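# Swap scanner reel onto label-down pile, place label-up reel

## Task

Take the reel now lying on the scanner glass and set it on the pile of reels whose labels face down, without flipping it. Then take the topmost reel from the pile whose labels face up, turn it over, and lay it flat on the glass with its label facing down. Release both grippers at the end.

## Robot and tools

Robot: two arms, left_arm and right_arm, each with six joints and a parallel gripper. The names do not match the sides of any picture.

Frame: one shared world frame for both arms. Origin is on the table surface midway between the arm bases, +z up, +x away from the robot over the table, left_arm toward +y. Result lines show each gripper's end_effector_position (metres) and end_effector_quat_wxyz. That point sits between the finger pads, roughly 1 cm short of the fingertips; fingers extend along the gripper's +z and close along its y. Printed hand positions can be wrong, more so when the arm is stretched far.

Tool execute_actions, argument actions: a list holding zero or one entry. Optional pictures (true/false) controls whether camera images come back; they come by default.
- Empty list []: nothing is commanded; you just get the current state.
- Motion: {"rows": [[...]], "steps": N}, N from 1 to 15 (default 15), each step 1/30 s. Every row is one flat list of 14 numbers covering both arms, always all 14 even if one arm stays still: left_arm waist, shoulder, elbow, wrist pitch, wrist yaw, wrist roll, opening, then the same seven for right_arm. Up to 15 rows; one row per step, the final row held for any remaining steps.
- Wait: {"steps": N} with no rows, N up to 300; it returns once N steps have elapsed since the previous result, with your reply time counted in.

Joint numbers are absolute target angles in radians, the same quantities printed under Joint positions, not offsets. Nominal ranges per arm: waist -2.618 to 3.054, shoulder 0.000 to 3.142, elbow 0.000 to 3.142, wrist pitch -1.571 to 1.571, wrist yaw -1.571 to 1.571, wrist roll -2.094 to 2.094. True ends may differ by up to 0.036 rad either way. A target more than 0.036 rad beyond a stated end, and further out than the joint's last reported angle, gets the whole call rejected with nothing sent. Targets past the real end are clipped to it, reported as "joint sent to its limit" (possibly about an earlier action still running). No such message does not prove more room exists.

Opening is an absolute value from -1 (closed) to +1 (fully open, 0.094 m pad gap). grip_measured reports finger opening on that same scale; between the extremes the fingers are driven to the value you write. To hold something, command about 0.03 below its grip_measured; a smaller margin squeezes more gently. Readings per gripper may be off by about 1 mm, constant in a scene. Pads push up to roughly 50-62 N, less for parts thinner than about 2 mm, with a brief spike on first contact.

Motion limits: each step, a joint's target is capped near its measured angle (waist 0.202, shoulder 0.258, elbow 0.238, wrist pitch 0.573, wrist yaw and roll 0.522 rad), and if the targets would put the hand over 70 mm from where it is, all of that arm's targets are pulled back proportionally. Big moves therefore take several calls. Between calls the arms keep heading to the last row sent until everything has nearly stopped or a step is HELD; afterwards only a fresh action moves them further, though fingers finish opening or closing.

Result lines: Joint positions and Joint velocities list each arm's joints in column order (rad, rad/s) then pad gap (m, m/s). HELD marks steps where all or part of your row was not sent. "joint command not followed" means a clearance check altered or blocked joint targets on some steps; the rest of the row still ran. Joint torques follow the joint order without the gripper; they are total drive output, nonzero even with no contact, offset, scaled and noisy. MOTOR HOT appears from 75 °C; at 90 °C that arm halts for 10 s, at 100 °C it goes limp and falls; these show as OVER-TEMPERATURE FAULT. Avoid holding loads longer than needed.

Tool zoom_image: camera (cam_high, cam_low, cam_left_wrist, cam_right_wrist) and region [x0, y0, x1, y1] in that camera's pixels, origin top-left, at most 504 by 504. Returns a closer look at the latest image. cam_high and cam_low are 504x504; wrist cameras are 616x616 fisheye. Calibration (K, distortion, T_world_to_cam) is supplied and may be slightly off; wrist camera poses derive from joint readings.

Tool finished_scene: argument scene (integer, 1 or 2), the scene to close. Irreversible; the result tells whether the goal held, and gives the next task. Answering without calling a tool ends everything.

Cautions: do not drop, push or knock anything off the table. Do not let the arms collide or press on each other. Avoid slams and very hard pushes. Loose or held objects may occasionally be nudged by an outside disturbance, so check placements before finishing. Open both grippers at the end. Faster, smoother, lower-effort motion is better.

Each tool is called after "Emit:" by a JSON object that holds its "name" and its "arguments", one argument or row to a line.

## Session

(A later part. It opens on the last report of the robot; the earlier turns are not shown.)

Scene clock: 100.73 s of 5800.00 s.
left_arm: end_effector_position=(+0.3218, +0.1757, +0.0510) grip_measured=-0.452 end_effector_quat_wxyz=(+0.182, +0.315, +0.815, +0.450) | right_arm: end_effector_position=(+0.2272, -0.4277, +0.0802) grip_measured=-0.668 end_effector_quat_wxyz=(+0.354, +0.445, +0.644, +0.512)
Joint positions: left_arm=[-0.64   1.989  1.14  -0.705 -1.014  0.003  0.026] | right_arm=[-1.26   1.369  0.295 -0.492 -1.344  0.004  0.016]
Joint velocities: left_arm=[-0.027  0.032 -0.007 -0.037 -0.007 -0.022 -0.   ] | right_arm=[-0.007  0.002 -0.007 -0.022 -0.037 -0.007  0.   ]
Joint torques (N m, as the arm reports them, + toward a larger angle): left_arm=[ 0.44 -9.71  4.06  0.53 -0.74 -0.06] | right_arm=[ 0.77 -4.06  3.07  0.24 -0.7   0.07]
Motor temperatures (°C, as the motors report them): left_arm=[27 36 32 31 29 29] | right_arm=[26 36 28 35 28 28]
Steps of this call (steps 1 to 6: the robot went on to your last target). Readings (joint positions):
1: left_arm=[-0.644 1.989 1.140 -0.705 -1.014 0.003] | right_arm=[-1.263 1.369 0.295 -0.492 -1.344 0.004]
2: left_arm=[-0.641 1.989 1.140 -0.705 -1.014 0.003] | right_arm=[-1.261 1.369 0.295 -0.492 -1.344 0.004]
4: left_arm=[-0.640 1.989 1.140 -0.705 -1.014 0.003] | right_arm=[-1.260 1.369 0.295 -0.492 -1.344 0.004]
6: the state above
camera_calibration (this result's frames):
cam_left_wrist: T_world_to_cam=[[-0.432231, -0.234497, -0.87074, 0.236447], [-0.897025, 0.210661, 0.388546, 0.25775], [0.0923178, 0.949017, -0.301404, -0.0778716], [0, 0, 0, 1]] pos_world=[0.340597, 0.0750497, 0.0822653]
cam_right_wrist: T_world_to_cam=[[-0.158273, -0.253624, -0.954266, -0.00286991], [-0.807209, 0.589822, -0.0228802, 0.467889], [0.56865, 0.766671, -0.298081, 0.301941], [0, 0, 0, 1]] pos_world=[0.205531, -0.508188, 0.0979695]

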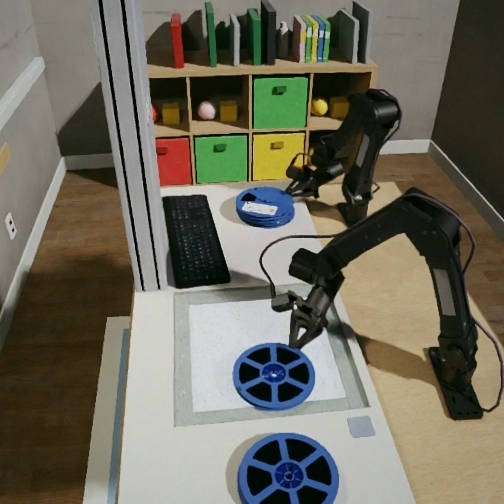

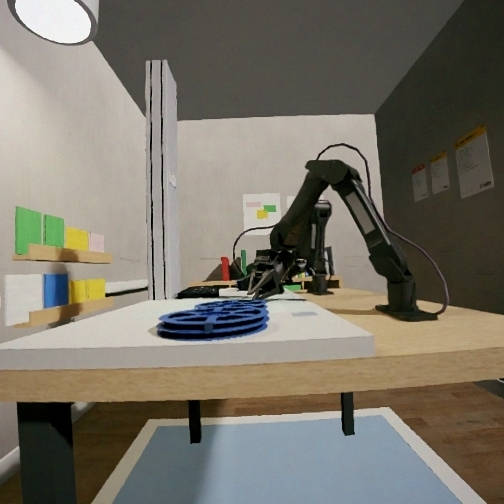

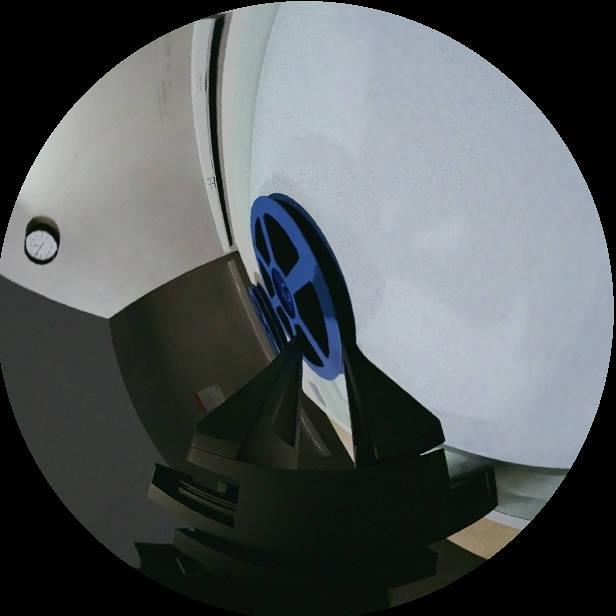

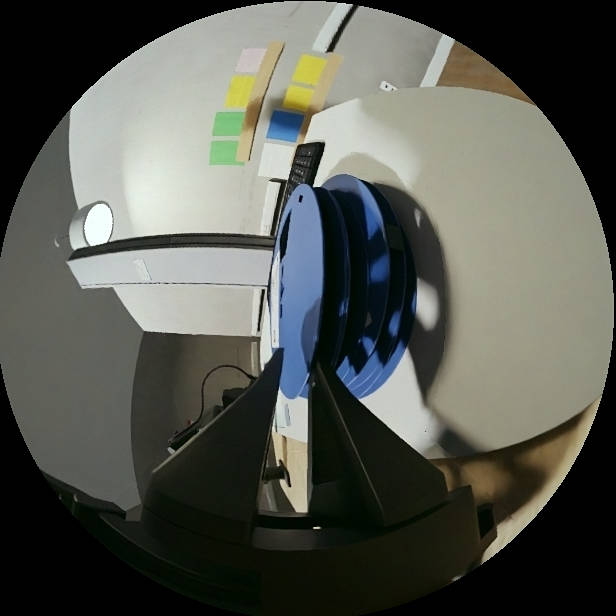

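Emit:
{"name": "execute_actions", "arguments": {
  "actions": [
    {"rows": [[-0.630,1.995,1.130,-0.690,-1.040,-0.005,-0.45,-1.250,1.349,0.290,-0.480,-1.378,0.005,-0.69],[-0.627,1.995,1.130,-0.690,-1.048,-0.005,-0.45,-1.250,1.349,0.290,-0.480,-1.387,0.005,-0.71],[-0.624,1.995,1.130,-0.690,-1.060,-0.005,-0.47,-1.250,1.349,0.290,-0.480,-1.398,0.005,-0.73],[-0.624,1.995,1.130,-0.690,-1.076,-0.005,-0.50,-1.250,1.349,0.290,-0.480,-1.410,0.005,-0.75],[-0.624,1.995,1.130,-0.690,-1.093,-0.005,-0.53,-1.250,1.349,0.290,-0.480,-1.422,0.005,-0.77],[-0.624,1.995,1.130,-0.690,-1.110,-0.005,-0.56,-1.250,1.349,0.290,-0.480,-1.434,0.005,-0.79],[-0.624,1.995,1.130,-0.690,-1.127,-0.005,-0.59,-1.250,1.349,0.290,-0.480,-1.446,0.005,-0.81],[-0.624,1.995,1.130,-0.690,-1.144,-0.005,-0.62,-1.250,1.349,0.290,-0.480,-1.457,0.005,-0.83],[-0.624,1.995,1.130,-0.690,-1.161,-0.005,-0.65,-1.250,1.349,0.290,-0.480,-1.467,0.005,-0.85],[-0.624,1.995,1.130,-0.690,-1.178,-0.005,-0.68,-1.250,1.349,0.290,-0.480,-1.475,0.005,-0.87],[-0.624,1.995,1.130,-0.690,-1.195,-0.005,-0.71,-1.250,1.349,0.290,-0.480,-1.480,0.005,-0.88],[-0.624,1.995,1.130,-0.690,-1.212,-0.005,-0.74,-1.250,1.349,0.290,-0.480,-1.480,0.005,-0.89],[-0.624,1.995,1.130,-0.690,-1.229,-0.005,-0.77,-1.250,1.349,0.290,-0.480,-1.480,0.005,-0.90],[-0.624,1.995,1.130,-0.690,-1.246,-0.005,-0.80,-1.250,1.349,0.290,-0.480,-1.480,0.005,-0.92],[-0.624,1.995,1.130,-0.690,-1.263,-0.005,-0.82,-1.250,1.349,0.290,-0.480,-1.480,0.005,-0.94]], "steps": 15}
  ],
  "pictures": false
}}

Emit:
{"name": "execute_actions", "arguments": {
  "actions": [
    {"rows": [[-0.624,1.995,1.130,-0.690,-1.279,-0.005,-0.84,-1.250,1.349,0.290,-0.480,-1.480,0.005,-0.96],[-0.624,1.995,1.130,-0.690,-1.293,-0.005,-0.85,-1.250,1.349,0.290,-0.480,-1.480,0.005,-0.98],[-0.624,1.995,1.130,-0.690,-1.304,-0.005,-0.86,-1.250,1.349,0.290,-0.480,-1.480,0.005,-1.0],[-0.624,1.995,1.130,-0.690,-1.312,-0.005,-0.87,-1.250,1.349,0.290,-0.480,-1.480,0.005,-1.0],[-0.624,1.995,1.130,-0.690,-1.315,-0.005,-0.88,-1.250,1.349,0.290,-0.480,-1.480,0.005,-1.0],[-0.624,1.995,1.130,-0.690,-1.315,-0.005,-0.89,-1.250,1.349,0.290,-0.480,-1.480,0.005,-1.0],[-0.624,1.995,1.130,-0.690,-1.315,-0.005,-0.91,-1.250,1.349,0.290,-0.480,-1.480,0.005,-1.0],[-0.624,1.995,1.130,-0.690,-1.315,-0.005,-0.93,-1.250,1.349,0.290,-0.480,-1.480,0.005,-1.0],[-0.624,1.995,1.130,-0.690,-1.315,-0.005,-0.95,-1.250,1.349,0.290,-0.480,-1.480,0.005,-1.0],[-0.624,1.995,1.130,-0.690,-1.315,-0.005,-0.97,-1.250,1.349,0.290,-0.480,-1.480,0.005,-1.0],[-0.624,1.995,1.130,-0.690,-1.315,-0.005,-1.0,-1.250,1.349,0.290,-0.480,-1.480,0.005,-1.0]], "steps": 15}
  ]
}}

Scene clock: 121.13 s of 5800.00 s.
left_arm: end_effector_position=(+0.3305, +0.1871, +0.0744) grip_measured=-0.809 end_effector_quat_wxyz=(+0.204, +0.299, +0.781, +0.510) | right_arm: end_effector_position=(+0.2297, -0.4267, +0.0944) grip_measured=-0.929 end_effector_quat_wxyz=(+0.372, +0.430, +0.623, +0.537)
Joint positions: left_arm=[-0.634  1.989  1.14  -0.705 -1.163  0.003  0.009] | right_arm=[-1.26   1.369  0.295 -0.492 -1.425  0.004  0.003]
Joint velocities: left_arm=[-0.017  0.017 -0.022  0.081 -0.505  0.022 -0.019] | right_arm=[-0.017 -0.007 -0.007  0.022 -0.125 -0.037 -0.017]
Joint torques (N m, as the arm reports them, + toward a larger angle): left_arm=[ 0.61 -9.73  4.08  0.57 -0.92 -0.08] | right_arm=[ 0.75 -4.1   3.05  0.26 -0.8   0.04]
Motor temperatures (°C, as the motors report them): left_arm=[27 36 32 31 29 29] | right_arm=[26 36 28 34 28 28]
Steps of this call (steps 1 to 15: the robot went on to your last target; steps 16 to 90: nothing new was sent; then 16.90 s passed at rest; steps 91 to 105: all 15 steps of this action). Readings (joint positions):
91: left_arm=[-0.640 1.989 1.140 -0.705 -1.014 0.003] | right_arm=[-1.260 1.369 0.295 -0.492 -1.344 0.004]
92: left_arm=[-0.640 1.989 1.140 -0.705 -1.014 0.003] | right_arm=[-1.260 1.369 0.295 -0.492 -1.345 0.004]
94: left_arm=[-0.639 1.989 1.140 -0.705 -1.020 0.003] | right_arm=[-1.260 1.369 0.295 -0.492 -1.350 0.004]
98: left_arm=[-0.635 1.989 1.140 -0.705 -1.059 0.003] | right_arm=[-1.260 1.369 0.295 -0.492 -1.378 0.004]
105: the state above

Scene clock: 121.63 s of 5800.00 s.
left_arm: end_effector_position=(+0.3348, +0.1923, +0.0929) grip_measured=-0.972 end_effector_quat_wxyz=(+0.220, +0.287, +0.751, +0.552) | right_arm: end_effector_position=(+0.2301, -0.4266, +0.0970) grip_measured=-0.974 end_effector_quat_wxyz=(+0.375, +0.427, +0.619, +0.542)
Joint positions: left_arm=[-0.634  1.989  1.14  -0.705 -1.273  0.003  0.001] | right_arm=[-1.26   1.369  0.295 -0.492 -1.439  0.004  0.001]
Joint velocities: left_arm=[-0.017  0.027 -0.012  0.051 -0.007  0.022 -0.001] | right_arm=[-0.017 -0.002  0.002  0.066 -0.022 -0.037  0.001]
Joint torques (N m, as the arm reports them, + toward a larger angle): left_arm=[ 0.67 -9.77  4.04  0.51 -1.06 -0.09] | right_arm=[ 0.8  -4.    3.01  0.25 -0.8   0.05]
Motor temperatures (°C, as the motors report them): left_arm=[27 36 32 31 29 29] | right_arm=[26 36 28 34 28 28]
Steps of this call (steps 1 to 15: all 15 steps of this action). Readings (joint positions):
1: left_arm=[-0.634 1.989 1.140 -0.705 -1.179 0.003] | right_arm=[-1.260 1.369 0.295 -0.492 -1.428 0.004]
2: left_arm=[-0.634 1.989 1.140 -0.705 -1.194 0.003] | right_arm=[-1.260 1.369 0.295 -0.492 -1.431 0.004]
4: left_arm=[-0.634 1.989 1.140 -0.705 -1.223 0.003] | right_arm=[-1.260 1.369 0.295 -0.492 -1.437 0.004]
8: left_arm=[-0.634 1.989 1.140 -0.705 -1.258 0.003] | right_arm=[-1.260 1.369 0.295 -0.492 -1.439 0.004]
15: the state above
camera_calibration (this result's frames):
cam_left_wrist: T_world_to_cam=[[-0.269254, -0.0619348, -0.961076, 0.203149], [-0.955836, 0.139266, 0.258811, 0.295147], [0.117816, 0.988316, -0.0966975, -0.117266], [0, 0, 0, 1]] pos_world=[0.350627, 0.0873738, 0.107515]
cam_right_wrist: T_world_to_cam=[[-0.0716901, -0.221348, -0.972556, 0.00950243], [-0.803081, 0.591089, -0.0753307, 0.474574], [0.591542, 0.775641, -0.220135, 0.295481], [0, 0, 0, 1]] pos_world=[0.207013, -0.507599, 0.110037]

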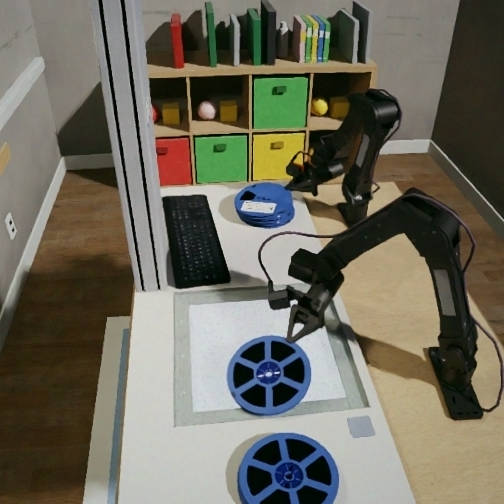

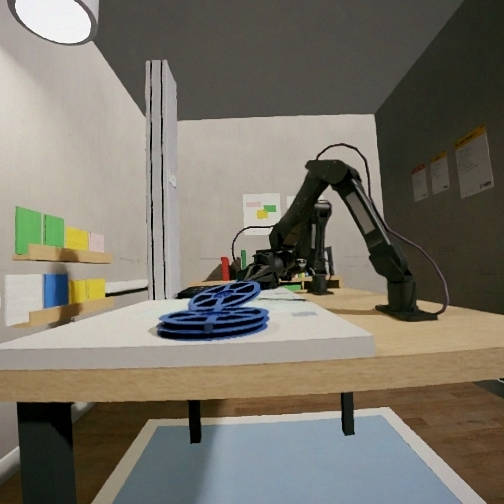

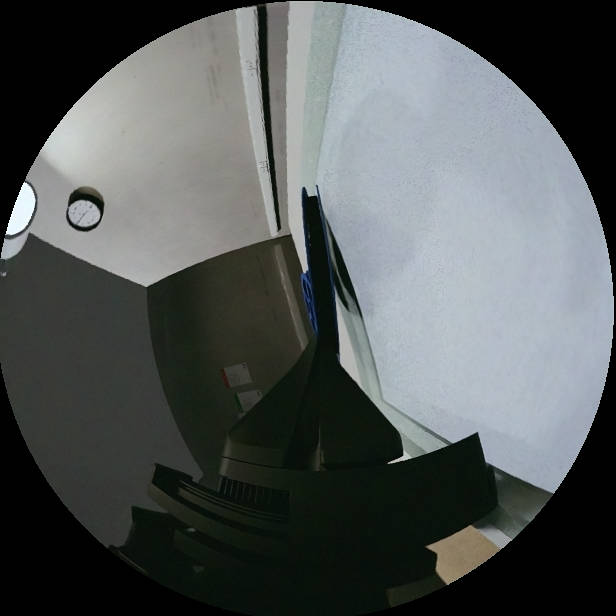

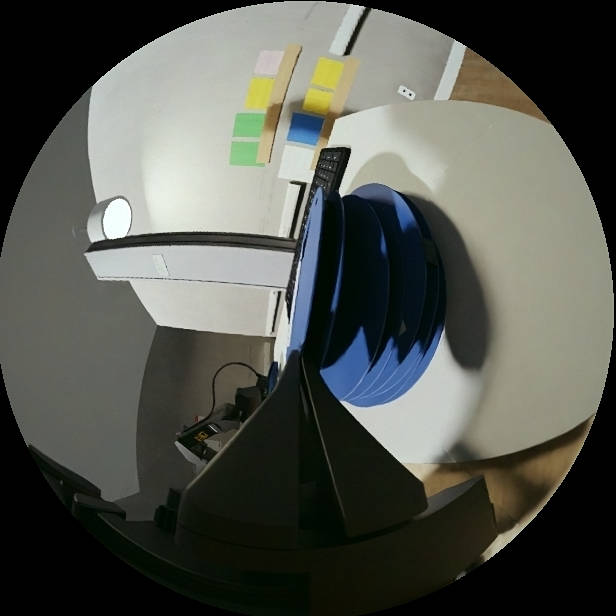

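Emit:
{"name": "execute_actions", "arguments": {
  "actions": [
    {"rows": [[-0.624,1.995,1.130,-0.690,-1.325,-0.005,-1.0,-1.250,1.349,0.290,-0.480,-1.488,0.005,-1.0],[-0.624,1.995,1.130,-0.690,-1.340,-0.005,-1.0,-1.250,1.349,0.290,-0.480,-1.499,0.005,-1.0],[-0.624,1.995,1.130,-0.690,-1.360,-0.005,-1.0,-1.250,1.349,0.290,-0.480,-1.512,0.005,-1.0],[-0.624,1.995,1.130,-0.690,-1.382,-0.005,-1.0,-1.250,1.349,0.290,-0.480,-1.526,0.005,-1.0],[-0.624,1.995,1.130,-0.690,-1.404,-0.005,-1.0,-1.250,1.349,0.290,-0.480,-1.540,0.005,-1.0],[-0.624,1.995,1.130,-0.690,-1.426,-0.005,-1.0,-1.250,1.349,0.290,-0.480,-1.553,0.005,-1.0],[-0.624,1.995,1.130,-0.690,-1.448,-0.005,-1.0,-1.250,1.349,0.290,-0.480,-1.564,0.005,-1.0],[-0.624,1.995,1.145,-0.690,-1.470,-0.005,-1.0,-1.250,1.349,0.290,-0.480,-1.570,0.005,-1.0],[-0.620,1.995,1.160,-0.700,-1.492,-0.005,-1.0,-1.250,1.349,0.290,-0.480,-1.570,0.005,-1.0],[-0.612,1.995,1.172,-0.712,-1.514,-0.005,-1.0,-1.256,1.349,0.290,-0.480,-1.570,0.005,-1.0],[-0.600,2.001,1.182,-0.717,-1.533,-0.005,-1.0,-1.265,1.349,0.290,-0.480,-1.570,0.005,-1.0],[-0.584,2.007,1.192,-0.721,-1.548,-0.005,-1.0,-1.277,1.349,0.290,-0.480,-1.570,0.005,-1.0],[-0.564,2.012,1.202,-0.726,-1.557,-0.005,-1.0,-1.291,1.349,0.290,-0.480,-1.570,0.005,-1.0],[-0.541,2.018,1.212,-0.731,-1.560,-0.005,-1.0,-1.307,1.349,0.290,-0.480,-1.570,0.005,-1.0],[-0.516,2.024,1.223,-0.736,-1.560,-0.005,-1.0,-1.323,1.349,0.290,-0.480,-1.570,0.005,-1.0]], "steps": 15}
  ],
  "pictures": false
}}

Emit:
{"name": "execute_actions", "arguments": {
  "actions": [
    {"rows": [[-0.490,2.030,1.233,-0.740,-1.560,-0.005,-1.0,-1.339,1.349,0.290,-0.480,-1.570,0.005,-1.0],[-0.464,2.036,1.243,-0.745,-1.560,-0.005,-1.0,-1.355,1.349,0.290,-0.480,-1.570,0.005,-1.0],[-0.438,2.042,1.253,-0.750,-1.560,-0.005,-1.0,-1.371,1.349,0.290,-0.480,-1.570,0.005,-1.0],[-0.412,2.047,1.263,-0.754,-1.560,-0.005,-1.0,-1.387,1.349,0.290,-0.480,-1.570,0.005,-1.0],[-0.386,2.053,1.273,-0.759,-1.560,-0.005,-1.0,-1.403,1.349,0.290,-0.480,-1.570,0.005,-1.0],[-0.360,2.059,1.283,-0.764,-1.560,-0.005,-1.0,-1.418,1.349,0.290,-0.480,-1.570,0.005,-1.0],[-0.334,2.065,1.293,-0.768,-1.560,-0.005,-1.0,-1.432,1.349,0.290,-0.480,-1.570,0.005,-1.0],[-0.308,2.071,1.304,-0.773,-1.560,-0.005,-1.0,-1.444,1.349,0.290,-0.480,-1.570,0.005,-1.0],[-0.282,2.077,1.314,-0.778,-1.560,-0.005,-1.0,-1.454,1.349,0.290,-0.480,-1.570,0.005,-1.0],[-0.256,2.082,1.324,-0.783,-1.560,-0.005,-1.0,-1.461,1.349,0.290,-0.480,-1.570,0.005,-1.0],[-0.230,2.088,1.334,-0.787,-1.560,-0.005,-1.0,-1.466,1.349,0.290,-0.480,-1.565,0.005,-1.0],[-0.204,2.094,1.344,-0.792,-1.560,-0.005,-1.0,-1.468,1.349,0.290,-0.480,-1.558,0.005,-1.0],[-0.178,2.100,1.354,-0.797,-1.560,-0.005,-1.0,-1.468,1.349,0.290,-0.480,-1.550,0.005,-1.0],[-0.152,2.106,1.364,-0.801,-1.560,-0.005,-1.0,-1.468,1.349,0.290,-0.480,-1.542,0.005,-1.0],[-0.128,2.112,1.374,-0.806,-1.560,-0.005,-1.0,-1.468,1.349,0.290,-0.480,-1.534,0.005,-1.0]], "steps": 15}
  ],
  "pictures": false
}}

Emit:
{"name": "execute_actions", "arguments": {
  "actions": [
    {"rows": [[-0.106,2.118,1.385,-0.811,-1.560,-0.005,-1.0,-1.468,1.349,0.290,-0.480,-1.526,0.005,-1.0],[-0.087,2.124,1.395,-0.816,-1.560,-0.005,-1.0,-1.468,1.349,0.290,-0.480,-1.518,0.005,-1.0],[-0.072,2.129,1.404,-0.820,-1.555,-0.005,-1.0,-1.468,1.349,0.290,-0.480,-1.510,0.005,-1.0],[-0.061,2.133,1.411,-0.823,-1.547,-0.005,-1.0,-1.468,1.349,0.290,-0.480,-1.502,0.005,-1.0],[-0.053,2.135,1.415,-0.825,-1.536,-0.005,-1.0,-1.468,1.349,0.290,-0.480,-1.495,0.005,-1.0],[-0.048,2.135,1.415,-0.825,-1.523,-0.005,-1.0,-1.468,1.349,0.290,-0.480,-1.488,0.005,-1.0],[-0.046,2.135,1.415,-0.825,-1.510,-0.005,-1.0,-1.468,1.349,0.290,-0.480,-1.482,0.005,-1.0],[-0.046,2.135,1.415,-0.825,-1.497,-0.005,-1.0,-1.468,1.349,0.290,-0.480,-1.477,0.005,-1.0],[-0.046,2.135,1.415,-0.825,-1.484,-0.005,-1.0,-1.468,1.349,0.290,-0.480,-1.473,0.005,-1.0],[-0.046,2.135,1.415,-0.825,-1.471,-0.005,-1.0,-1.468,1.349,0.290,-0.480,-1.470,0.005,-1.0],[-0.046,2.135,1.415,-0.825,-1.458,-0.005,-1.0,-1.468,1.349,0.290,-0.480,-1.470,0.005,-1.0],[-0.046,2.135,1.415,-0.825,-1.446,-0.005,-1.0,-1.468,1.349,0.290,-0.480,-1.470,0.005,-1.0],[-0.046,2.135,1.415,-0.825,-1.435,-0.005,-1.0,-1.468,1.349,0.290,-0.480,-1.470,0.005,-1.0],[-0.046,2.135,1.415,-0.825,-1.425,-0.005,-1.0,-1.468,1.349,0.290,-0.480,-1.470,0.005,-1.0],[-0.046,2.135,1.415,-0.825,-1.416,-0.005,-1.0,-1.468,1.349,0.290,-0.480,-1.470,0.005,-1.0]], "steps": 15}
  ],
  "pictures": false
}}

Emit:
{"name": "execute_actions", "arguments": {
  "actions": [
    {"rows": [[-0.046,2.135,1.415,-0.825,-1.408,-0.005,-1.0,-1.468,1.349,0.290,-0.480,-1.465,0.005,-0.97],[-0.046,2.135,1.415,-0.825,-1.401,-0.005,-1.0,-1.468,1.349,0.290,-0.480,-1.458,0.005,-0.95],[-0.046,2.135,1.415,-0.825,-1.395,-0.005,-1.0,-1.468,1.349,0.290,-0.480,-1.450,0.005,-0.93],[-0.046,2.135,1.415,-0.825,-1.390,-0.005,-1.0,-1.468,1.349,0.290,-0.480,-1.441,0.005,-0.90],[-0.046,2.135,1.415,-0.825,-1.390,-0.005,-1.0,-1.468,1.349,0.290,-0.480,-1.432,0.005,-0.87],[-0.046,2.135,1.415,-0.825,-1.390,-0.005,-1.0,-1.468,1.349,0.290,-0.480,-1.423,0.005,-0.84],[-0.046,2.135,1.415,-0.825,-1.390,-0.005,-1.0,-1.468,1.349,0.290,-0.480,-1.414,0.005,-0.81],[-0.046,2.135,1.415,-0.825,-1.390,-0.005,-1.0,-1.468,1.349,0.290,-0.480,-1.405,0.005,-0.78],[-0.046,2.135,1.415,-0.825,-1.390,-0.005,-1.0,-1.468,1.349,0.290,-0.480,-1.396,0.005,-0.75],[-0.046,2.135,1.415,-0.825,-1.390,-0.005,-1.0,-1.468,1.349,0.290,-0.480,-1.387,0.005,-0.72],[-0.046,2.135,1.415,-0.825,-1.390,-0.005,-1.0,-1.468,1.349,0.290,-0.480,-1.379,0.005,-0.69],[-0.046,2.135,1.415,-0.825,-1.390,-0.005,-1.0,-1.468,1.349,0.290,-0.480,-1.372,0.005,-0.67],[-0.046,2.135,1.415,-0.825,-1.390,-0.005,-1.0,-1.468,1.349,0.290,-0.480,-1.366,0.005,-0.67],[-0.046,2.135,1.415,-0.825,-1.390,-0.005,-1.0,-1.468,1.349,0.290,-0.480,-1.362,0.005,-0.67],[-0.046,2.135,1.415,-0.825,-1.390,-0.005,-1.0,-1.468,1.349,0.290,-0.480,-1.360,0.005,-0.67]], "steps": 15}
  ]
}}

Scene clock: 132.97 s of 5800.00 s.
left_arm: end_effector_position=(+0.3500, +0.2138, +0.1278) grip_measured=-0.972 end_effector_quat_wxyz=(+0.231, +0.241, +0.705, +0.626) | right_arm: end_effector_position=(+0.2290, -0.4324, +0.1075) grip_measured=-0.974 end_effector_quat_wxyz=(+0.396, +0.425, +0.596, +0.554)
Joint positions: left_arm=[-0.577  2.007  1.177 -0.713 -1.46   0.003  0.001] | right_arm=[-1.289  1.369  0.295 -0.492 -1.499  0.004  0.001]
Joint velocities: left_arm=[ 0.584  0.178  0.31  -0.037 -0.286 -0.022 -0.   ] | right_arm=[-0.413 -0.012 -0.002 -0.022 -0.051 -0.007 -0.   ]
Joint torques (N m, as the arm reports them, + toward a larger angle): left_arm=[ 1.98 -9.92  6.91  0.16 -1.23 -0.06] | right_arm=[-0.56 -4.05  3.11  0.24 -1.    0.05]
Motor temperatures (°C, as the motors report them): left_arm=[27 36 32 31 30 29] | right_arm=[27 36 28 34 29 28]
Steps of this call (steps 1 to 15: the robot went on to your last target; steps 16 to 90: nothing new was sent; then 7.83 s passed at rest; steps 91 to 105: all 15 steps of this action). Readings (joint positions):
91: left_arm=[-0.634 1.989 1.140 -0.705 -1.275 0.003] | right_arm=[-1.260 1.369 0.295 -0.492 -1.441 0.004]
92: left_arm=[-0.634 1.989 1.140 -0.705 -1.278 0.003] | right_arm=[-1.260 1.369 0.295 -0.492 -1.443 0.004]
94: left_arm=[-0.634 1.989 1.140 -0.705 -1.291 0.003] | right_arm=[-1.260 1.369 0.295 -0.492 -1.451 0.004]
98: left_arm=[-0.634 1.989 1.140 -0.705 -1.345 0.003] | right_arm=[-1.260 1.369 0.295 -0.492 -1.475 0.004]
105: the state above

Scene clock: 133.47 s of 5800.00 s.
left_arm: end_effector_position=(+0.3788, +0.3598, +0.1371) grip_measured=-0.972 end_effector_quat_wxyz=(+0.105, +0.094, +0.725, +0.675) | right_arm: end_effector_position=(+0.2139, -0.4676, +0.1072) grip_measured=-0.974 end_effector_quat_wxyz=(+0.441, +0.474, +0.559, +0.518)
Joint positions: left_arm=[-0.177  2.098  1.328 -0.772 -1.503  0.003  0.001] | right_arm=[-1.459  1.369  0.295 -0.492 -1.497  0.004  0.001]
Joint velocities: left_arm=[ 0.696  0.173  0.291 -0.11  -0.007  0.007  0.001] | right_arm=[ 0.007 -0.007 -0.007 -0.051  0.125 -0.037 -0.   ]
Joint torques (N m, as the arm reports them, + toward a larger angle): left_arm=[  0.56 -11.02   7.41   0.23  -1.26  -0.13] | right_arm=[-0.59 -4.01  2.99  0.24 -0.93  0.03]
Motor temperatures (°C, as the motors report them): left_arm=[27 36 32 31 30 29] | right_arm=[27 36 28 34 29 28]
Steps of this call (steps 1 to 15: all 15 steps of this action). Readings (joint positions):
1: left_arm=[-0.554 2.013 1.188 -0.715 -1.469 0.003] | right_arm=[-1.305 1.369 0.295 -0.492 -1.500 0.004]
2: left_arm=[-0.528 2.019 1.200 -0.717 -1.477 0.003] | right_arm=[-1.321 1.369 0.295 -0.492 -1.501 0.004]
4: left_arm=[-0.471 2.031 1.220 -0.722 -1.488 0.003] | right_arm=[-1.353 1.369 0.295 -0.492 -1.502 0.004]
8: left_arm=[-0.357 2.056 1.259 -0.739 -1.499 0.003] | right_arm=[-1.415 1.369 0.295 -0.492 -1.503 0.004]
15: the state above

Scene clock: 133.97 s of 5800.00 s.
left_arm: end_effector_position=(+0.3743, +0.4121, +0.1234) grip_measured=-0.972 end_effector_quat_wxyz=(+0.051, +0.051, +0.756, +0.650) | right_arm: end_effector_position=(+0.2131, -0.4678, +0.0982) grip_measured=-0.974 end_effector_quat_wxyz=(+0.429, +0.485, +0.572, +0.504)
Joint positions: left_arm=[-0.04   2.13   1.384 -0.811 -1.421  0.003  0.001] | right_arm=[-1.459  1.369  0.295 -0.492 -1.447  0.004  0.001]
Joint velocities: left_arm=[ 0.007  0.002 -0.007 -0.007  0.286 -0.022  0.001] | right_arm=[-0.012 -0.002 -0.007 -0.051 -0.007  0.037  0.   ]
Joint torques (N m, as the arm reports them, + toward a larger angle): left_arm=[ -0.46 -11.31   7.78   0.21  -1.11  -0.13] | right_arm=[-0.7  -4.05  2.99  0.22 -0.67  0.08]
Motor temperatures (°C, as the motors report them): left_arm=[27 36 32 31 30 29] | right_arm=[27 36 28 34 29 28]
Steps of this call (steps 1 to 15: all 15 steps of this action). Readings (joint positions):
1: left_arm=[-0.153 2.104 1.339 -0.777 -1.504 0.003] | right_arm=[-1.459 1.369 0.295 -0.492 -1.493 0.004]
2: left_arm=[-0.129 2.110 1.349 -0.782 -1.504 0.003] | right_arm=[-1.459 1.369 0.295 -0.492 -1.488 0.004]
4: left_arm=[-0.086 2.121 1.368 -0.791 -1.504 0.003] | right_arm=[-1.459 1.369 0.295 -0.492 -1.476 0.004]
8: left_arm=[-0.041 2.130 1.384 -0.802 -1.490 0.003] | right_arm=[-1.459 1.369 0.295 -0.492 -1.453 0.004]
15: the state above

Scene clock: 134.47 s of 5800.00 s.
left_arm: end_effector_position=(+0.3740, +0.4100, +0.1119) grip_measured=-0.972 end_effector_quat_wxyz=(+0.049, +0.054, +0.777, +0.625) | right_arm: end_effector_position=(+0.2104, -0.4683, +0.0824) grip_measured=-0.672 end_effector_quat_wxyz=(+0.407, +0.504, +0.594, +0.478)
Joint positions: left_arm=[-0.04   2.13   1.384 -0.813 -1.355  0.003  0.001] | right_arm=[-1.459  1.369  0.295 -0.492 -1.357  0.004  0.015]
Joint velocities: left_arm=[ 0.002 -0.002 -0.002  0.007  0.051 -0.037 -0.001] | right_arm=[ 0.002 -0.007 -0.017  0.022  0.198  0.037  0.001]
Joint torques (N m, as the arm reports them, + toward a larger angle): left_arm=[ -0.45 -11.33   7.65   0.21  -1.01  -0.04] | right_arm=[-0.72 -4.03  2.92  0.25 -0.67  0.06]
Motor temperatures (°C, as the motors report them): left_arm=[27 36 32 31 30 29] | right_arm=[27 36 28 34 29 28]
Steps of this call (steps 1 to 15: all 15 steps of this action). Readings (joint positions):
1: left_arm=[-0.040 2.130 1.384 -0.812 -1.410 0.003] | right_arm=[-1.459 1.369 0.295 -0.492 -1.445 0.004]
2: left_arm=[-0.040 2.130 1.384 -0.812 -1.401 0.003] | right_arm=[-1.459 1.369 0.295 -0.492 -1.444 0.004]
4: left_arm=[-0.040 2.130 1.384 -0.812 -1.384 0.003] | right_arm=[-1.459 1.369 0.295 -0.492 -1.435 0.004]
8: left_arm=[-0.040 2.130 1.384 -0.813 -1.365 0.003] | right_arm=[-1.459 1.369 0.295 -0.492 -1.408 0.004]
15: the state above
camera_calibration (this result's frames):
cam_left_wrist: T_world_to_cam=[[-0.180954, -0.123372, -0.975723, 0.239195], [-0.871378, -0.439903, 0.217224, 0.507884], [-0.456022, 0.889531, -0.0279011, -0.0877675], [0, 0, 0, 1]] pos_world=[0.445818, 0.331001, 0.120614]
cam_right_wrist: T_world_to_cam=[[-0.193034, -0.215955, -0.957132, 0.0115], [-0.674003, 0.738094, -0.0306014, 0.52039], [0.713062, 0.639203, -0.288032, 0.252441], [0, 0, 0, 1]] pos_world=[0.172958, -0.542975, 0.0996429]

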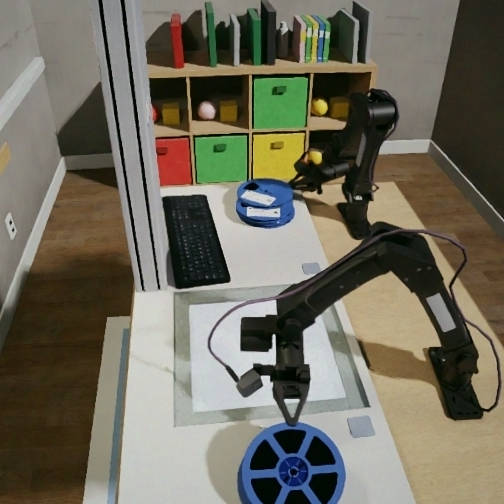

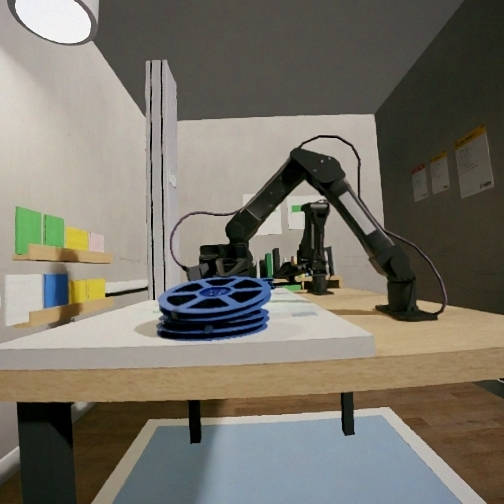

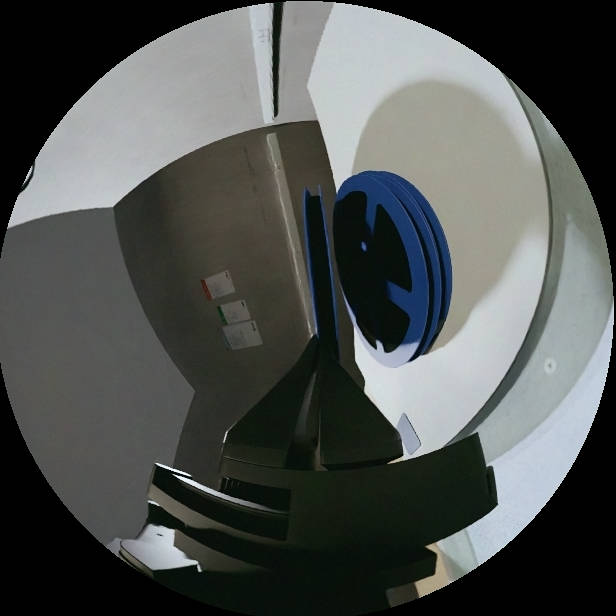

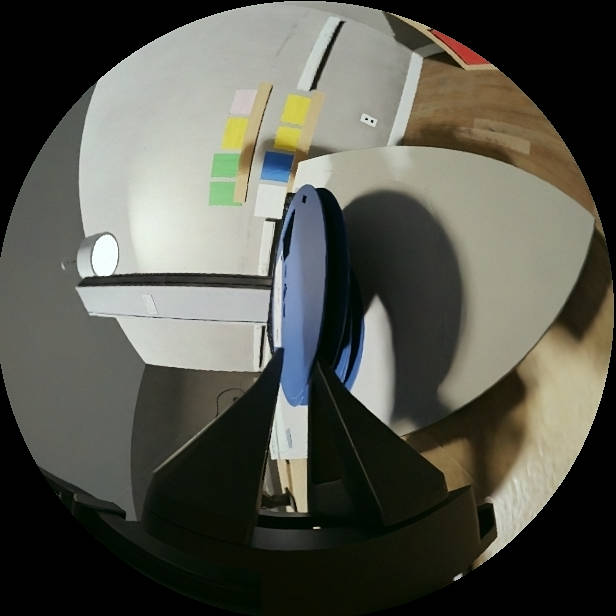

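Emit:
{"name": "execute_actions", "arguments": {
  "actions": [
    {"rows": [[-0.046,2.135,1.415,-0.825,-1.382,-0.005,-1.0,-1.474,1.349,0.290,-0.480,-1.360,0.005,-0.67],[-0.046,2.135,1.415,-0.825,-1.374,-0.005,-1.0,-1.482,1.349,0.290,-0.480,-1.360,0.005,-0.67],[-0.046,2.135,1.415,-0.825,-1.366,-0.005,-1.0,-1.492,1.349,0.290,-0.480,-1.360,0.005,-0.67],[-0.046,2.135,1.415,-0.825,-1.360,-0.005,-1.0,-1.503,1.349,0.290,-0.480,-1.360,0.005,-0.67],[-0.046,2.135,1.415,-0.825,-1.355,-0.005,-1.0,-1.515,1.349,0.290,-0.480,-1.360,0.005,-0.67],[-0.046,2.135,1.415,-0.825,-1.350,-0.005,-1.0,-1.527,1.349,0.290,-0.480,-1.360,0.005,-0.67],[-0.046,2.135,1.415,-0.825,-1.345,-0.005,-0.97,-1.539,1.349,0.290,-0.480,-1.360,0.005,-0.67],[-0.046,2.135,1.415,-0.825,-1.338,-0.005,-0.95,-1.551,1.349,0.290,-0.480,-1.360,0.005,-0.67],[-0.046,2.135,1.415,-0.825,-1.329,-0.005,-0.93,-1.563,1.349,0.290,-0.480,-1.360,0.005,-0.67],[-0.046,2.135,1.415,-0.825,-1.318,-0.005,-0.90,-1.575,1.349,0.290,-0.480,-1.360,0.005,-0.67],[-0.046,2.135,1.415,-0.825,-1.306,-0.005,-0.87,-1.586,1.349,0.290,-0.480,-1.360,0.005,-0.67],[-0.046,2.135,1.415,-0.825,-1.294,-0.005,-0.84,-1.594,1.360,0.300,-0.478,-1.365,0.005,-0.67],[-0.046,2.135,1.415,-0.825,-1.282,-0.005,-0.81,-1.600,1.372,0.310,-0.474,-1.370,0.005,-0.67],[-0.046,2.135,1.415,-0.825,-1.270,-0.005,-0.78,-1.600,1.385,0.318,-0.468,-1.376,0.005,-0.63],[-0.046,2.135,1.415,-0.825,-1.258,-0.005,-0.75,-1.600,1.400,0.325,-0.460,-1.382,0.005,-0.58]], "steps": 15}
  ],
  "pictures": false
}}

Emit:
{"name": "execute_actions", "arguments": {
  "actions": [
    {"rows": [[-0.046,2.135,1.415,-0.825,-1.246,-0.005,-0.72,-1.600,1.417,0.333,-0.451,-1.388,0.005,-0.53],[-0.046,2.135,1.415,-0.825,-1.234,-0.005,-0.69,-1.600,1.434,0.341,-0.442,-1.394,0.005,-0.48],[-0.046,2.135,1.415,-0.825,-1.222,-0.005,-0.66,-1.600,1.451,0.349,-0.433,-1.400,0.005,-0.43],[-0.046,2.135,1.415,-0.825,-1.210,-0.005,-0.63,-1.600,1.468,0.357,-0.424,-1.406,0.005,-0.38],[-0.046,2.135,1.415,-0.825,-1.198,-0.005,-0.60,-1.600,1.485,0.365,-0.415,-1.412,0.005,-0.33],[-0.046,2.135,1.415,-0.825,-1.187,-0.005,-0.57,-1.600,1.502,0.373,-0.406,-1.418,0.005,-0.28],[-0.046,2.135,1.415,-0.825,-1.176,-0.005,-0.54,-1.600,1.519,0.381,-0.397,-1.424,0.005,-0.23],[-0.046,2.135,1.415,-0.825,-1.166,-0.005,-0.51,-1.600,1.536,0.389,-0.388,-1.430,0.005,-0.18],[-0.046,2.135,1.415,-0.825,-1.157,-0.005,-0.49,-1.600,1.552,0.396,-0.380,-1.436,0.005,-0.13],[-0.046,2.135,1.415,-0.825,-1.150,-0.005,-0.47,-1.597,1.566,0.402,-0.373,-1.441,0.005,-0.09],[-0.046,2.135,1.415,-0.825,-1.145,-0.005,-0.46,-1.592,1.578,0.407,-0.367,-1.445,0.005,-0.06],[-0.046,2.135,1.415,-0.825,-1.142,-0.005,-0.45,-1.585,1.587,0.411,-0.362,-1.448,0.005,-0.04],[-0.046,2.135,1.415,-0.825,-1.140,-0.005,-0.45,-1.577,1.593,0.414,-0.359,-1.450,0.005,-0.04],[-0.046,2.135,1.415,-0.825,-1.140,-0.005,-0.45,-1.569,1.597,0.415,-0.358,-1.450,0.005,-0.04],[-0.046,2.135,1.415,-0.825,-1.140,-0.005,-0.45,-1.562,1.597,0.415,-0.358,-1.450,0.005,-0.04]], "steps": 15}
  ],
  "pictures": false
}}

Emit:
{"name": "execute_actions", "arguments": {
  "actions": [
    {"rows": [[-0.046,2.135,1.415,-0.825,-1.140,-0.005,-0.45,-1.555,1.597,0.415,-0.358,-1.450,0.005,-0.04],[-0.046,2.135,1.415,-0.825,-1.140,-0.005,-0.45,-1.550,1.597,0.415,-0.358,-1.450,0.005,-0.04]], "steps": 9}
  ]
}}

Emit:
{"name": "zoom_image", "arguments": {
  "camera": "cam_right_wrist",
  "region": [230, 230, 430, 430]
}}

Emit:
{"name": "zoom_image", "arguments": {
  "camera": "cam_left_wrist",
  "region": [260, 260, 400, 400]
}}

Scene clock: 141.80 s of 5800.00 s.
left_arm: end_effector_position=(+0.3736, +0.4067, +0.0992) grip_measured=-0.764 end_effector_quat_wxyz=(+0.047, +0.056, +0.800, +0.596) | right_arm: end_effector_position=(+0.1945, -0.4932, +0.0799) grip_measured=-0.602 end_effector_quat_wxyz=(+0.434, +0.544, +0.562, +0.447)
Joint positions: left_arm=[-0.04   2.13   1.384 -0.814 -1.282  0.003  0.011] | right_arm=[-1.589  1.375  0.295 -0.485 -1.346  0.004  0.019]
Joint velocities: left_arm=[ 0.002  0.012  0.012 -0.007  0.3   -0.007  0.028] | right_arm=[-0.056  0.183  0.007  0.051 -0.066  0.022  0.038]
Joint torques (N m, as the arm reports them, + toward a larger angle): left_arm=[ -0.41 -11.32   7.77   0.21  -0.8   -0.07] | right_arm=[-0.39 -0.83  5.26  0.17 -0.7   0.07]
Motor temperatures (°C, as the motors report them): left_arm=[27 37 33 30 30 29] | right_arm=[27 36 28 34 29 28]
Steps of this call (steps 1 to 30: the robot went on to your last target; steps 31 to 90: nothing new was sent; then 3.83 s passed at rest; steps 91 to 105: all 15 steps of this action). Readings (joint positions):
91: left_arm=[-0.040 2.130 1.384 -0.813 -1.352 0.003] | right_arm=[-1.461 1.369 0.295 -0.492 -1.344 0.004]
92: left_arm=[-0.040 2.130 1.384 -0.813 -1.349 0.003] | right_arm=[-1.464 1.369 0.295 -0.492 -1.344 0.004]
94: left_arm=[-0.040 2.130 1.384 -0.813 -1.342 0.003] | right_arm=[-1.478 1.369 0.295 -0.492 -1.344 0.004]
98: left_arm=[-0.040 2.130 1.384 -0.813 -1.327 0.003] | right_arm=[-1.524 1.369 0.295 -0.492 -1.344 0.004]
105: the state above

Scene clock: 142.30 s of 5800.00 s.
left_arm: end_effector_position=(+0.3726, +0.3983, +0.0765) grip_measured=-0.452 end_effector_quat_wxyz=(+0.043, +0.059, +0.838, +0.540) | right_arm: end_effector_position=(+0.1987, -0.5221, +0.0774) grip_measured=-0.042 end_effector_quat_wxyz=(+0.445, +0.532, +0.545, +0.471)
Joint positions: left_arm=[-0.04   2.13   1.384 -0.814 -1.145  0.003  0.026] | right_arm=[-1.583  1.586  0.388 -0.385 -1.409  0.004  0.045]
Joint velocities: left_arm=[ 0.002  0.017  0.002 -0.022  0.095  0.022 -0.001] | right_arm=[ 0.168  0.11   0.037  0.154 -0.125  0.066  0.   ]
Joint torques (N m, as the arm reports them, + toward a larger angle): left_arm=[ -0.19 -11.33   7.75   0.18  -0.65  -0.09] | right_arm=[ 0.78 -3.51  4.41  0.17 -0.73  0.05]
Motor temperatures (°C, as the motors report them): left_arm=[27 37 33 30 30 29] | right_arm=[27 36 28 34 29 28]
Steps of this call (steps 1 to 15: all 15 steps of this action). Readings (joint positions):
1: left_arm=[-0.040 2.130 1.384 -0.814 -1.272 0.003] | right_arm=[-1.591 1.384 0.297 -0.482 -1.349 0.004]
2: left_arm=[-0.040 2.130 1.384 -0.814 -1.261 0.003] | right_arm=[-1.591 1.398 0.300 -0.479 -1.352 0.004]
4: left_arm=[-0.040 2.130 1.384 -0.814 -1.240 0.003] | right_arm=[-1.591 1.432 0.313 -0.468 -1.359 0.004]
8: left_arm=[-0.040 2.130 1.384 -0.814 -1.195 0.003] | right_arm=[-1.591 1.501 0.348 -0.437 -1.378 0.004]
15: the state above

Scene clock: 142.60 s of 5800.00 s.
left_arm: end_effector_position=(+0.3725, +0.3975, +0.0748) grip_measured=-0.452 end_effector_quat_wxyz=(+0.043, +0.059, +0.841, +0.536) | right_arm: end_effector_position=(+0.2030, -0.5190, +0.0788) grip_measured=-0.042 end_effector_quat_wxyz=(+0.444, +0.521, +0.552, +0.476)
Joint positions: left_arm=[-0.04   2.13   1.384 -0.814 -1.135  0.003  0.026] | right_arm=[-1.558  1.589  0.389 -0.373 -1.419  0.004  0.045]
Joint velocities: left_arm=[ 0.012  0.002 -0.002  0.037 -0.051 -0.007 -0.   ] | right_arm=[ 0.007  0.017 -0.012  0.007 -0.007 -0.095 -0.001]
Joint torques (N m, as the arm reports them, + toward a larger angle): left_arm=[ -0.37 -11.03   7.66   0.23  -0.66  -0.09] | right_arm=[ 0.63 -3.1   4.59  0.23 -0.74  0.05]
Motor temperatures (°C, as the motors report them): left_arm=[27 37 33 30 30 29] | right_arm=[27 36 28 34 29 28]
Steps of this call (steps 1 to 9: all 9 steps of this action). Readings (joint positions):
1: left_arm=[-0.040 2.130 1.384 -0.814 -1.143 0.003] | right_arm=[-1.576 1.589 0.389 -0.382 -1.411 0.004]
2: left_arm=[-0.040 2.130 1.384 -0.814 -1.141 0.003] | right_arm=[-1.569 1.589 0.389 -0.379 -1.413 0.004]
4: left_arm=[-0.040 2.130 1.384 -0.814 -1.138 0.003] | right_arm=[-1.560 1.589 0.389 -0.377 -1.415 0.004]
8: left_arm=[-0.040 2.130 1.384 -0.814 -1.135 0.003] | right_arm=[-1.558 1.589 0.389 -0.374 -1.418 0.004]
9: the state above
camera_calibration (this result's frames):
cam_left_wrist: T_world_to_cam=[[-0.21233, -0.330033, -0.91978, 0.29086], [-0.863466, -0.377339, 0.334726, 0.472575], [-0.457539, 0.865271, -0.204852, -0.0549462], [0, 0, 0, 1]] pos_world=[0.444671, 0.321858, 0.098088]
cam_right_wrist: T_world_to_cam=[[-0.154031, -0.184369, -0.970712, 0.00517054], [-0.595264, 0.801451, -0.0577652, 0.571694], [0.788629, 0.568932, -0.233196, 0.232956], [0, 0, 0, 1]] pos_world=[0.15739, -0.589768, 0.0923676]

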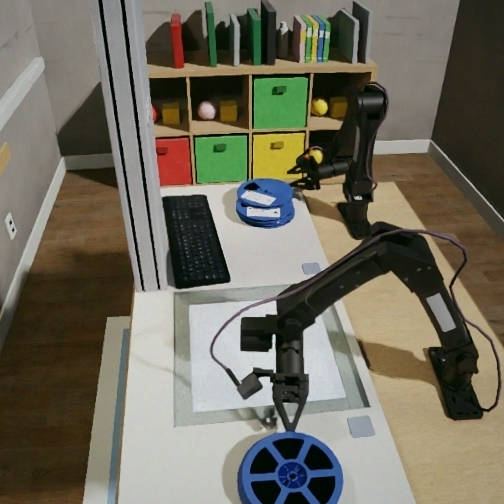

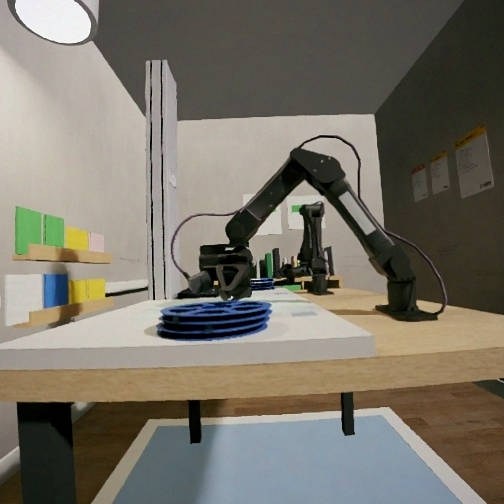

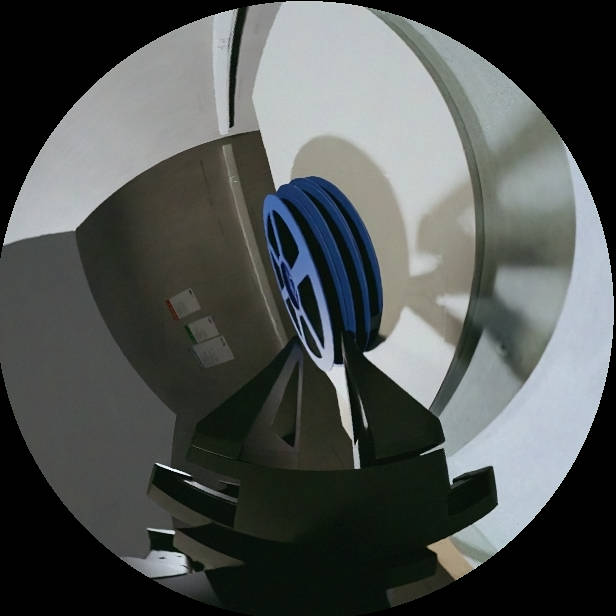

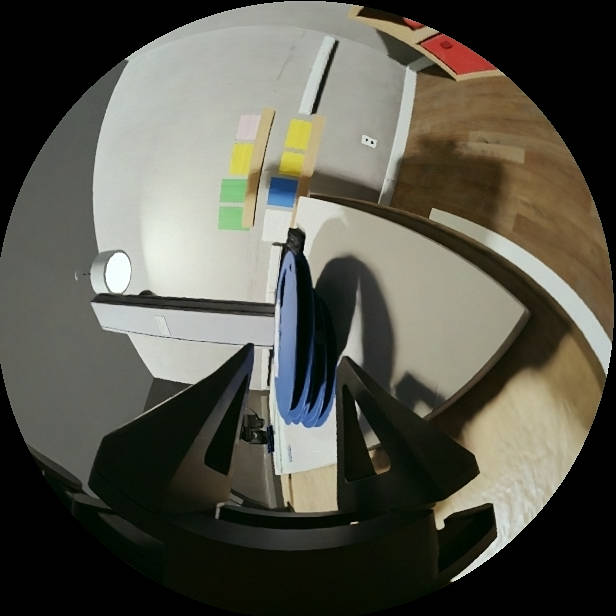

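Region (230, 230, 430, 430) of cam_right_wrist's 616x616 image, scaled by 2.520, with more detail than that image has.

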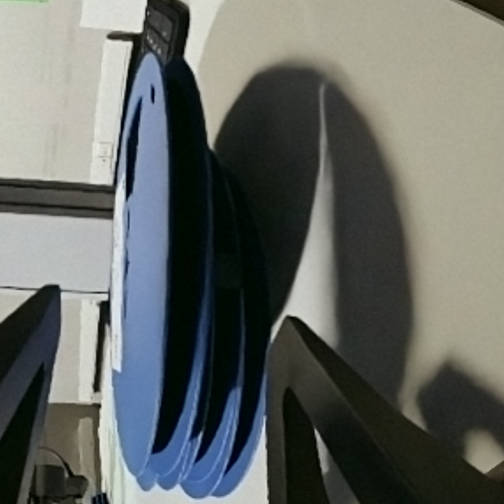

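Region (260, 260, 400, 400) of cam_left_wrist's 616x616 image, scaled by 3.600, with more detail than that image has.

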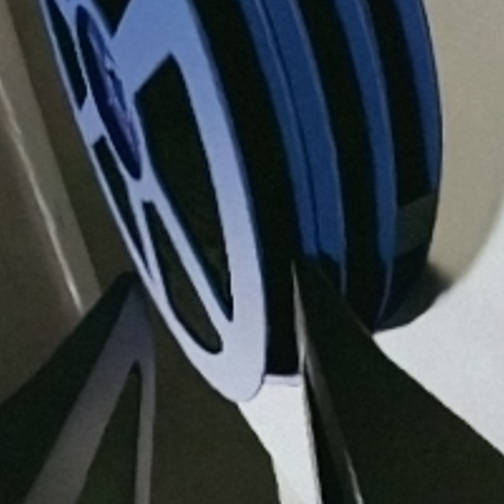

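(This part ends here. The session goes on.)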